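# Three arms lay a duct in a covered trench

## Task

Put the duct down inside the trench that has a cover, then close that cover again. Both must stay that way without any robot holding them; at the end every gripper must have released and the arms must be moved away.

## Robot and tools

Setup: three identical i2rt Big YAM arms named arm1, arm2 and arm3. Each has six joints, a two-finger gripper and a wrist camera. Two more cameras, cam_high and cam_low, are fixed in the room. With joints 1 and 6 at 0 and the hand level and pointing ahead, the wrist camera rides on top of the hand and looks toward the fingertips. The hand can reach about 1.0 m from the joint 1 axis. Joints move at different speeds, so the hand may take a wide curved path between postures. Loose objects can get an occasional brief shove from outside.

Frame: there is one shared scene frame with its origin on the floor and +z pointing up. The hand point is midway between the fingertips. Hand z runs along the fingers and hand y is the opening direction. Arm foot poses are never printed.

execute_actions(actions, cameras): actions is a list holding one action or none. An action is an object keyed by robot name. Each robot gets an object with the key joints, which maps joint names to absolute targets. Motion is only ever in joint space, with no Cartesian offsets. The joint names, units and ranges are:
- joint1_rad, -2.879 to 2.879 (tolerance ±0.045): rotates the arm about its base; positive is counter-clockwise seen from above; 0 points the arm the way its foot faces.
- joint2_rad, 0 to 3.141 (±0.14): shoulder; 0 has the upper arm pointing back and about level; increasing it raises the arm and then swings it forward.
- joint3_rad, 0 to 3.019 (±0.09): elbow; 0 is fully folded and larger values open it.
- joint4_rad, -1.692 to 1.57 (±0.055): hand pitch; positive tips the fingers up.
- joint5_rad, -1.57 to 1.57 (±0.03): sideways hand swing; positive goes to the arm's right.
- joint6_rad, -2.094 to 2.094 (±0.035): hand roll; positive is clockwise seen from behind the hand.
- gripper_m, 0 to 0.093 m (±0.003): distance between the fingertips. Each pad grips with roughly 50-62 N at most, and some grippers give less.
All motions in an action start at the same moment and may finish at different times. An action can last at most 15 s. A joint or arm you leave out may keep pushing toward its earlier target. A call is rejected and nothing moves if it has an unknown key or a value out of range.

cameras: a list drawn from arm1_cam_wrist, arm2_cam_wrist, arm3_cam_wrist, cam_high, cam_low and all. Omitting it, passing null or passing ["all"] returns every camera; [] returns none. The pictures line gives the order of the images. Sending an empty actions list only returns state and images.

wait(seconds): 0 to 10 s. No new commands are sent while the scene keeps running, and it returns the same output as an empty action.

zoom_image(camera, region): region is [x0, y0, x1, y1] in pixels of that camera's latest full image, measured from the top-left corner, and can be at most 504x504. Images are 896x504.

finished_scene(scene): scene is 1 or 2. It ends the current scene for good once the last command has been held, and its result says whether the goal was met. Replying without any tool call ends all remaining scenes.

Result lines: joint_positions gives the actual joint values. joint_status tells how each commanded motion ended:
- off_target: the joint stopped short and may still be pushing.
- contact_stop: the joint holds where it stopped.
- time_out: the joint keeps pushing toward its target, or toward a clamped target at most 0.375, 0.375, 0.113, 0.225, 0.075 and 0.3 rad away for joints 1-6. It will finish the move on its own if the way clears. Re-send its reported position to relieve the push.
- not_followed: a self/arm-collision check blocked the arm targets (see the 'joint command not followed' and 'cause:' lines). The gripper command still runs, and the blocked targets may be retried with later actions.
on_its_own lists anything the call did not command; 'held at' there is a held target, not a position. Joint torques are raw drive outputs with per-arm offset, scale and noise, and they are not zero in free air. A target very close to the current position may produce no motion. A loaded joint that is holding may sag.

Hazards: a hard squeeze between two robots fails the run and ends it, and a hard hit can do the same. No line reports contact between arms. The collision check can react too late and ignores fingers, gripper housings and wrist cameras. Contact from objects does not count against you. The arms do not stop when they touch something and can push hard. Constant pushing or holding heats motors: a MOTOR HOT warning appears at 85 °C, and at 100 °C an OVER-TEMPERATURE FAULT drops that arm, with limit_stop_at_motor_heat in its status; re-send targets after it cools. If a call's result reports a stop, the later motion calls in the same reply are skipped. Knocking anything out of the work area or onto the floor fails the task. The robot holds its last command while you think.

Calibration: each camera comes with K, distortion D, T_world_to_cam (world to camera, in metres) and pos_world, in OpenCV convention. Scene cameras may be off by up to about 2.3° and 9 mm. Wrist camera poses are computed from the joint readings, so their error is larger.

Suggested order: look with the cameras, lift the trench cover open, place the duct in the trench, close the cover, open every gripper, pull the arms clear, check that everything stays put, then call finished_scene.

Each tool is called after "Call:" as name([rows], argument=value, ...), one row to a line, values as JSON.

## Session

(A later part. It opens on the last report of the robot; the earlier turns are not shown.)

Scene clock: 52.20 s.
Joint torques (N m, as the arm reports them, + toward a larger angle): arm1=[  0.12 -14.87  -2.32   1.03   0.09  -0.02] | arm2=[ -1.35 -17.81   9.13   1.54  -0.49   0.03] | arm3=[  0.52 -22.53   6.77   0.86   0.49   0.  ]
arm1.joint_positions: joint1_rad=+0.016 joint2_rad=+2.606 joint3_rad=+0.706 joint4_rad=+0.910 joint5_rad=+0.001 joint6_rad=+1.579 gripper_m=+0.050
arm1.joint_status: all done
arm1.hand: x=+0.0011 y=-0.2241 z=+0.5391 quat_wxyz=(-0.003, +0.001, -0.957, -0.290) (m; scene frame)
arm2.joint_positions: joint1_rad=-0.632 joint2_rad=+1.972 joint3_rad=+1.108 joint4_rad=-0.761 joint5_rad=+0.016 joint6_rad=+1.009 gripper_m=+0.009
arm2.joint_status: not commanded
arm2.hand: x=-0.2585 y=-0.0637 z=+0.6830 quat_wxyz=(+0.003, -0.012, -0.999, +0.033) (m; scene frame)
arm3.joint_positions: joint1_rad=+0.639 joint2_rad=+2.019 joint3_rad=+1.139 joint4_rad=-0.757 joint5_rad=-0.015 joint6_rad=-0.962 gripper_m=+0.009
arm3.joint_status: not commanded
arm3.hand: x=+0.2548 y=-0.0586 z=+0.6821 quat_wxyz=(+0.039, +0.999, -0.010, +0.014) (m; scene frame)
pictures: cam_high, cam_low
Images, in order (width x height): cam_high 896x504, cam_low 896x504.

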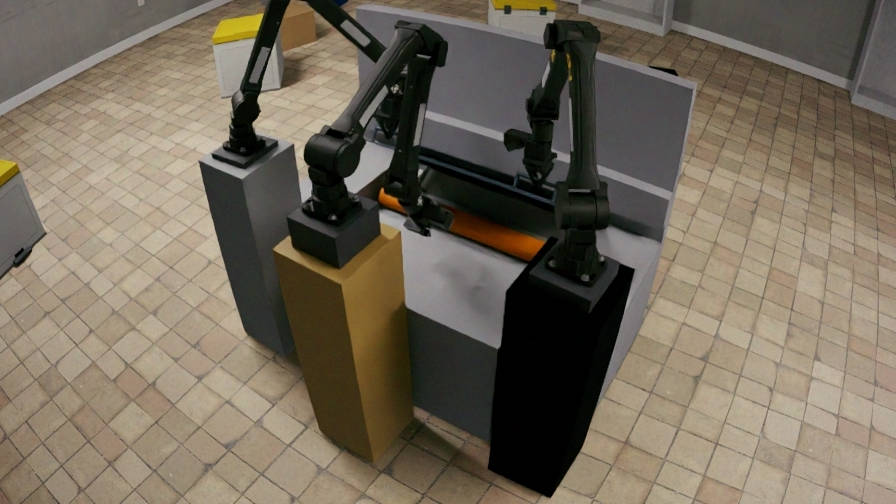

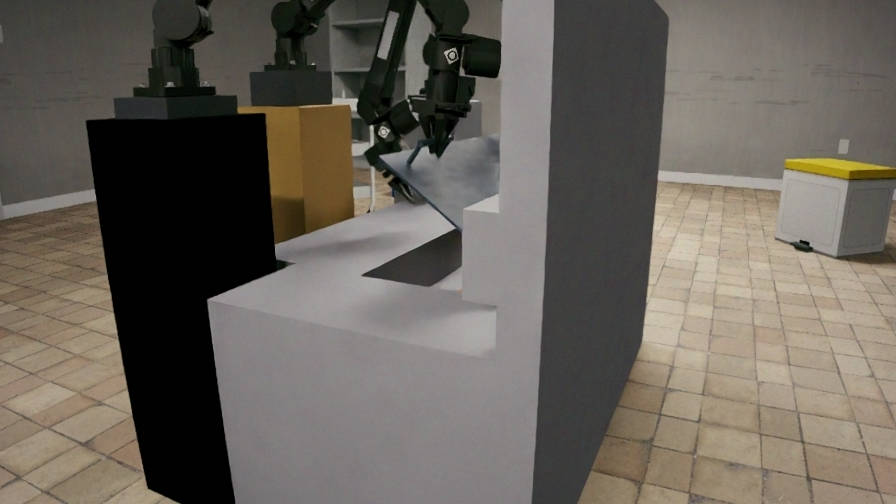

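Call:
execute_actions([
  {"arm1":{"joints":{"joint2_rad":2.4,"joint3_rad":0.55,"joint4_rad":0.45}},"arm2":{"joints":{"joint1_rad":-0.675,"joint2_rad":1.965,"joint3_rad":0.995,"joint4_rad":-0.55,"joint6_rad":0.955}},"arm3":{"joints":{"joint1_rad":0.684,"joint2_rad":2.01,"joint3_rad":1.025,"joint4_rad":-0.54,"joint6_rad":-0.91}}},
], cameras=[])

Call:
execute_actions([
  {"arm2":{"joints":{"joint1_rad":-0.734,"joint2_rad":2.13,"joint3_rad":0.915,"joint4_rad":-0.32,"joint6_rad":0.895}},"arm3":{"joints":{"joint1_rad":0.744,"joint2_rad":2.175,"joint3_rad":0.955,"joint4_rad":-0.32,"joint6_rad":-0.852}}},
], cameras=[])

Call:
execute_actions([
  {"arm2":{"joints":{"joint1_rad":-0.757,"joint2_rad":2.285,"joint3_rad":0.94,"joint4_rad":-0.2,"joint6_rad":0.875}},"arm3":{"joints":{"joint1_rad":0.767,"joint2_rad":2.325,"joint3_rad":0.983,"joint4_rad":-0.205,"joint6_rad":-0.833}}},
], cameras=["cam_low"])

Scene clock: 53.70 s.
Joint torques (N m, as the arm reports them, + toward a larger angle): arm1=[  0.12 -13.49  -2.8    0.42   0.11   0.01] | arm2=[ -1.27 -16.94   6.37   1.02  -0.13  -0.02] | arm3=[  0.47 -21.18   4.58   0.42   0.13   0.08]
arm1.joint_positions: joint1_rad=+0.016 joint2_rad=+2.410 joint3_rad=+0.557 joint4_rad=+0.462 joint5_rad=+0.001 joint6_rad=+1.579 gripper_m=+0.050
arm1.joint_status: all done
arm1.hand: x=+0.0016 y=-0.3314 z=+0.5642 quat_wxyz=(-0.005, +0.000, -0.996, -0.093) (m; scene frame)
arm2.joint_positions: joint1_rad=-0.681 joint2_rad=+2.010 joint3_rad=+0.982 joint4_rad=-0.557 joint5_rad=+0.006 joint6_rad=+0.958 gripper_m=+0.009
arm2.joint_status: all done
arm2.hand: x=-0.2584 y=-0.0996 z=+0.6381 quat_wxyz=(-0.003, -0.011, -1.000, +0.014) (m; scene frame)
arm3.joint_positions: joint1_rad=+0.689 joint2_rad=+2.058 joint3_rad=+1.015 joint4_rad=-0.552 joint5_rad=-0.006 joint6_rad=-0.907 gripper_m=+0.009
arm3.joint_status: all done
arm3.hand: x=+0.2543 y=-0.0948 z=+0.6373 quat_wxyz=(+0.018, +1.000, -0.012, +0.007) (m; scene frame)
pictures: none
No camera images: the call's "cameras" was empty. Leave "cameras" out to get every camera's image.

Scene clock: 54.63 s.
Joint torques (N m, as the arm reports them, + toward a larger angle): arm1=[  0.16 -13.47  -2.79   0.42   0.1    0.02] | arm2=[ -1.2  -16.33   3.34   0.89   0.14  -0.05] | arm3=[  0.67 -20.8    2.44   0.05   0.03   0.09]
arm1.joint_positions: joint1_rad=+0.016 joint2_rad=+2.410 joint3_rad=+0.557 joint4_rad=+0.462 joint5_rad=+0.001 joint6_rad=+1.579 gripper_m=+0.050
arm1.joint_status: not commanded
arm1.hand: x=+0.0016 y=-0.3314 z=+0.5642 quat_wxyz=(-0.005, +0.000, -0.996, -0.093) (m; scene frame)
arm2.joint_positions: joint1_rad=-0.737 joint2_rad=+2.172 joint3_rad=+0.914 joint4_rad=-0.322 joint5_rad=-0.002 joint6_rad=+0.902 gripper_m=+0.009
arm2.joint_status: all done
arm2.hand: x=-0.2585 y=-0.1386 z=+0.5623 quat_wxyz=(-0.001, -0.011, -1.000, +0.009) (m; scene frame)
arm3.joint_positions: joint1_rad=+0.746 joint2_rad=+2.219 joint3_rad=+0.955 joint4_rad=-0.320 joint5_rad=-0.003 joint6_rad=-0.850 gripper_m=+0.009
arm3.joint_status: all done
arm3.hand: x=+0.2534 y=-0.1337 z=+0.5618 quat_wxyz=(+0.013, +1.000, -0.012, +0.005) (m; scene frame)
pictures: none
No camera images: the call's "cameras" was empty. Leave "cameras" out to get every camera's image.

Scene clock: 55.53 s.
Joint torques (N m, as the arm reports them, + toward a larger angle): arm1=[  0.13 -13.47  -2.81   0.42   0.11   0.02] | arm2=[ -1.54 -15.81   2.78   0.66   0.1   -0.05] | arm3=[  0.72 -20.04   2.26  -0.23   0.09   0.05]
arm1.joint_positions: joint1_rad=+0.016 joint2_rad=+2.410 joint3_rad=+0.557 joint4_rad=+0.462 joint5_rad=+0.001 joint6_rad=+1.579 gripper_m=+0.050
arm1.joint_status: not commanded
arm1.hand: x=+0.0016 y=-0.3314 z=+0.5642 quat_wxyz=(-0.005, +0.000, -0.996, -0.093) (m; scene frame)
arm2.joint_positions: joint1_rad=-0.758 joint2_rad=+2.315 joint3_rad=+0.931 joint4_rad=-0.199 joint5_rad=-0.001 joint6_rad=+0.881 gripper_m=+0.009
arm2.joint_status: all done
arm2.hand: x=-0.2588 y=-0.1535 z=+0.5092 quat_wxyz=(+0.000, -0.011, -1.000, +0.011) (m; scene frame)
arm3.joint_positions: joint1_rad=+0.768 joint2_rad=+2.357 joint3_rad=+0.973 joint4_rad=-0.196 joint5_rad=-0.005 joint6_rad=-0.828 gripper_m=+0.009
arm3.joint_status: all done
arm3.hand: x=+0.2533 y=-0.1483 z=+0.5092 quat_wxyz=(+0.012, +1.000, -0.012, +0.003) (m; scene frame)
pictures: cam_low
Images, in order (width x height): cam_low 896x504.

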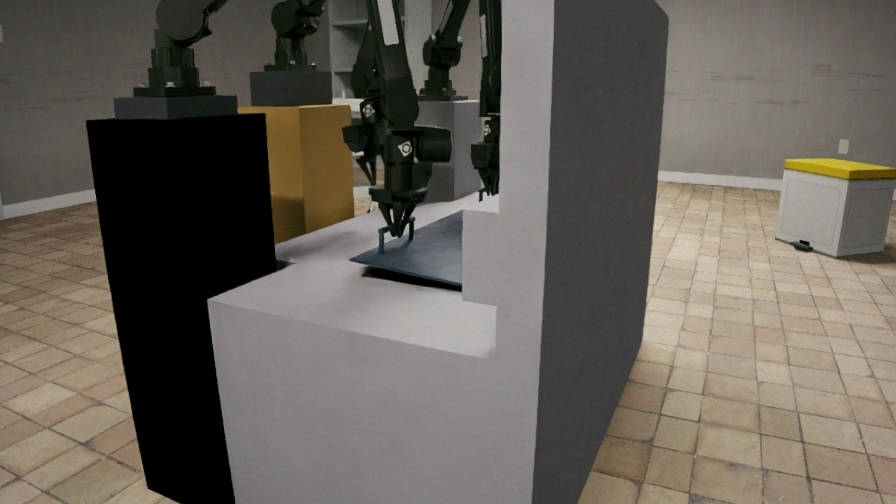

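Call:
execute_actions([
  {"arm2":{"joints":{"joint1_rad":-0.763,"joint2_rad":2.375,"joint3_rad":0.955,"joint4_rad":-0.14,"joint6_rad":0.87}},"arm3":{"joints":{"joint1_rad":0.771,"joint2_rad":2.41,"joint3_rad":1.0,"joint4_rad":-0.147,"joint6_rad":-0.83}}},
], cameras=[])

Call:
execute_actions([
  {"arm2":{"joints":{"gripper_m":0.07}},"arm3":{"joints":{"gripper_m":0.07}}},
], cameras=["cam_low"])

Scene clock: 56.37 s.
Joint torques (N m, as the arm reports them, + toward a larger angle): arm1=[  0.15 -13.45  -2.8    0.42   0.11   0.02] | arm2=[ -1.61 -14.28   2.14   0.9    0.09  -0.04] | arm3=[  0.61 -17.83   1.82  -0.01   0.2    0.04]
arm1.joint_positions: joint1_rad=+0.016 joint2_rad=+2.410 joint3_rad=+0.557 joint4_rad=+0.462 joint5_rad=+0.001 joint6_rad=+1.579 gripper_m=+0.050
arm1.joint_status: not commanded
arm1.hand: x=+0.0016 y=-0.3314 z=+0.5642 quat_wxyz=(-0.005, +0.000, -0.996, -0.093) (m; scene frame)
arm2.joint_positions: joint1_rad=-0.764 joint2_rad=+2.382 joint3_rad=+0.947 joint4_rad=-0.144 joint5_rad=+0.000 joint6_rad=+0.876 gripper_m=+0.009
arm2.joint_status: all done
arm2.hand: x=-0.2587 y=-0.1576 z=+0.4851 quat_wxyz=(-0.002, -0.011, -1.000, +0.009) (m; scene frame)
arm3.joint_positions: joint1_rad=+0.773 joint2_rad=+2.423 joint3_rad=+0.992 joint4_rad=-0.143 joint5_rad=-0.007 joint6_rad=-0.823 gripper_m=+0.009
arm3.joint_status: all done
arm3.hand: x=+0.2534 y=-0.1524 z=+0.4850 quat_wxyz=(+0.011, +1.000, -0.012, +0.001) (m; scene frame)
pictures: none
No camera images: the call's "cameras" was empty. Leave "cameras" out to get every camera's image.

Scene clock: 57.03 s.
Joint torques (N m, as the arm reports them, + toward a larger angle): arm1=[  0.13 -13.46  -2.8    0.41   0.1    0.01] | arm2=[ -1.74 -14.52   2.23   0.96   0.08  -0.04] | arm3=[  0.77 -17.9    1.69   0.01   0.03   0.04]
arm1.joint_positions: joint1_rad=+0.016 joint2_rad=+2.410 joint3_rad=+0.557 joint4_rad=+0.462 joint5_rad=+0.001 joint6_rad=+1.579 gripper_m=+0.050
arm1.joint_status: not commanded
arm1.hand: x=+0.0016 y=-0.3314 z=+0.5642 quat_wxyz=(-0.005, +0.000, -0.996, -0.093) (m; scene frame)
arm2.joint_positions: joint1_rad=-0.764 joint2_rad=+2.382 joint3_rad=+0.947 joint4_rad=-0.144 joint5_rad=+0.000 joint6_rad=+0.876 gripper_m=+0.070
arm2.joint_status: all done
arm2.hand: x=-0.2587 y=-0.1576 z=+0.4851 quat_wxyz=(-0.002, -0.011, -1.000, +0.009) (m; scene frame)
arm3.joint_positions: joint1_rad=+0.773 joint2_rad=+2.423 joint3_rad=+0.992 joint4_rad=-0.143 joint5_rad=-0.003 joint6_rad=-0.823 gripper_m=+0.070
arm3.joint_status: all done
arm3.hand: x=+0.2540 y=-0.1519 z=+0.4849 quat_wxyz=(+0.010, +1.000, -0.012, +0.002) (m; scene frame)
pictures: cam_low
Images, in order (width x height): cam_low 896x504.

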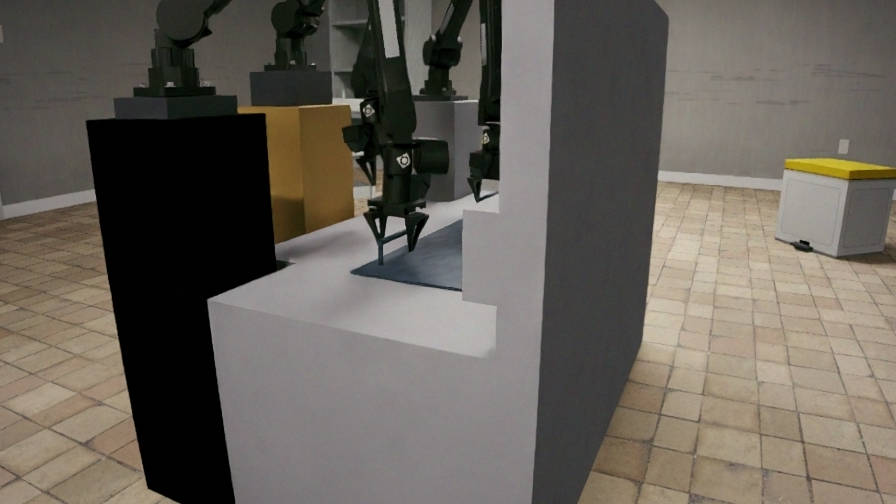

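Call:
execute_actions([
  {"arm2":{"joints":{"joint2_rad":2.26,"joint3_rad":0.925,"joint4_rad":-0.2}},"arm3":{"joints":{"joint2_rad":2.30,"joint3_rad":0.965,"joint4_rad":-0.2}}},
], cameras=[])

Call:
execute_actions([
  {"arm1":{"joints":{"joint2_rad":1.9,"joint3_rad":0.6,"joint4_rad":-0.2}},"arm2":{"joints":{"joint1_rad":-0.5,"joint2_rad":1.8,"joint3_rad":0.85,"joint4_rad":-0.6}},"arm3":{"joints":{"joint1_rad":0.5,"joint2_rad":1.85,"joint3_rad":0.88,"joint4_rad":-0.6}}},
], cameras=["cam_low","cam_high"])

Scene clock: 58.27 s.
Joint torques (N m, as the arm reports them, + toward a larger angle): arm1=[  0.13 -13.44  -2.81   0.42   0.11   0.02] | arm2=[ -1.58 -12.6    2.85   0.3    0.09  -0.04] | arm3=[  0.66 -16.3    2.21   0.01   0.03   0.04]
arm1.joint_positions: joint1_rad=+0.016 joint2_rad=+2.410 joint3_rad=+0.557 joint4_rad=+0.462 joint5_rad=+0.001 joint6_rad=+1.579 gripper_m=+0.050
arm1.joint_status: not commanded
arm1.hand: x=+0.0016 y=-0.3314 z=+0.5642 quat_wxyz=(-0.005, +0.000, -0.996, -0.093) (m; scene frame)
arm2.joint_positions: joint1_rad=-0.764 joint2_rad=+2.250 joint3_rad=+0.922 joint4_rad=-0.187 joint5_rad=+0.000 joint6_rad=+0.876 gripper_m=+0.070
arm2.joint_status: all done
arm2.hand: x=-0.2428 y=-0.1383 z=+0.5336 quat_wxyz=(-0.023, -0.011, -1.000, -0.015) (m; scene frame)
arm3.joint_positions: joint1_rad=+0.773 joint2_rad=+2.302 joint3_rad=+0.963 joint4_rad=-0.195 joint5_rad=-0.003 joint6_rad=-0.823 gripper_m=+0.070
arm3.joint_status: all done
arm3.hand: x=+0.2417 y=-0.1376 z=+0.5297 quat_wxyz=(-0.005, +1.000, -0.012, -0.011) (m; scene frame)
pictures: none
No camera images: the call's "cameras" was empty. Leave "cameras" out to get every camera's image.

Scene clock: 59.60 s.
Joint torques (N m, as the arm reports them, + toward a larger angle): arm1=[  0.15 -12.89   3.25   0.23   0.11   0.03] | arm2=[ -2.34 -10.25   6.83   0.15   0.08  -0.04] | arm3=[  1.69 -12.59   4.88  -0.12  -0.08   0.04]
arm1.joint_positions: joint1_rad=+0.016 joint2_rad=+1.910 joint3_rad=+0.598 joint4_rad=-0.188 joint5_rad=+0.001 joint6_rad=+1.579 gripper_m=+0.050
arm1.joint_status: all done
arm1.hand: x=-0.0002 y=-0.2923 z=+0.6908 quat_wxyz=(-0.006, +0.000, -0.999, -0.039) (m; scene frame)
arm2.joint_positions: joint1_rad=-0.491 joint2_rad=+1.784 joint3_rad=+0.840 joint4_rad=-0.584 joint5_rad=+0.000 joint6_rad=+0.876 gripper_m=+0.070
arm2.joint_status: all done
arm2.hand: x=-0.3458 y=-0.0875 z=+0.6970 quat_wxyz=(-0.015, +0.125, -0.992, -0.011) (m; scene frame)
arm3.joint_positions: joint1_rad=+0.489 joint2_rad=+1.839 joint3_rad=+0.873 joint4_rad=-0.591 joint5_rad=+0.000 joint6_rad=-0.823 gripper_m=+0.070
arm3.joint_status: all done
arm3.hand: x=+0.3468 y=-0.0814 z=+0.6978 quat_wxyz=(+0.001, +0.988, -0.153, -0.001) (m; scene frame)
pictures: cam_high, cam_low
Images, in order (width x height): cam_high 896x504, cam_low 896x504.

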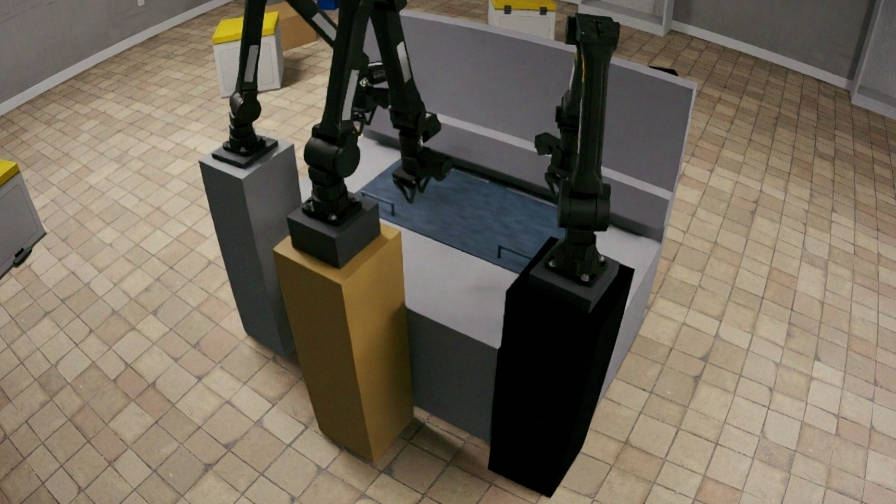

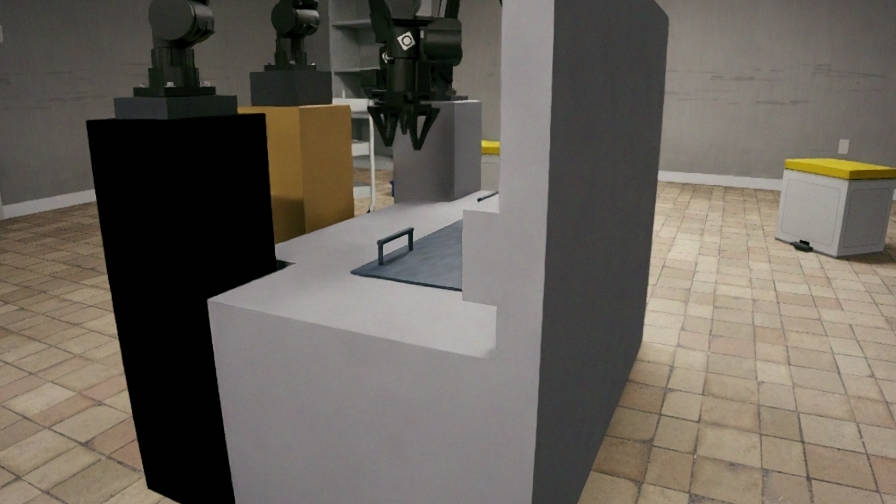

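Call:
finished_scene(scene=1)

The scene is finished: the task was done.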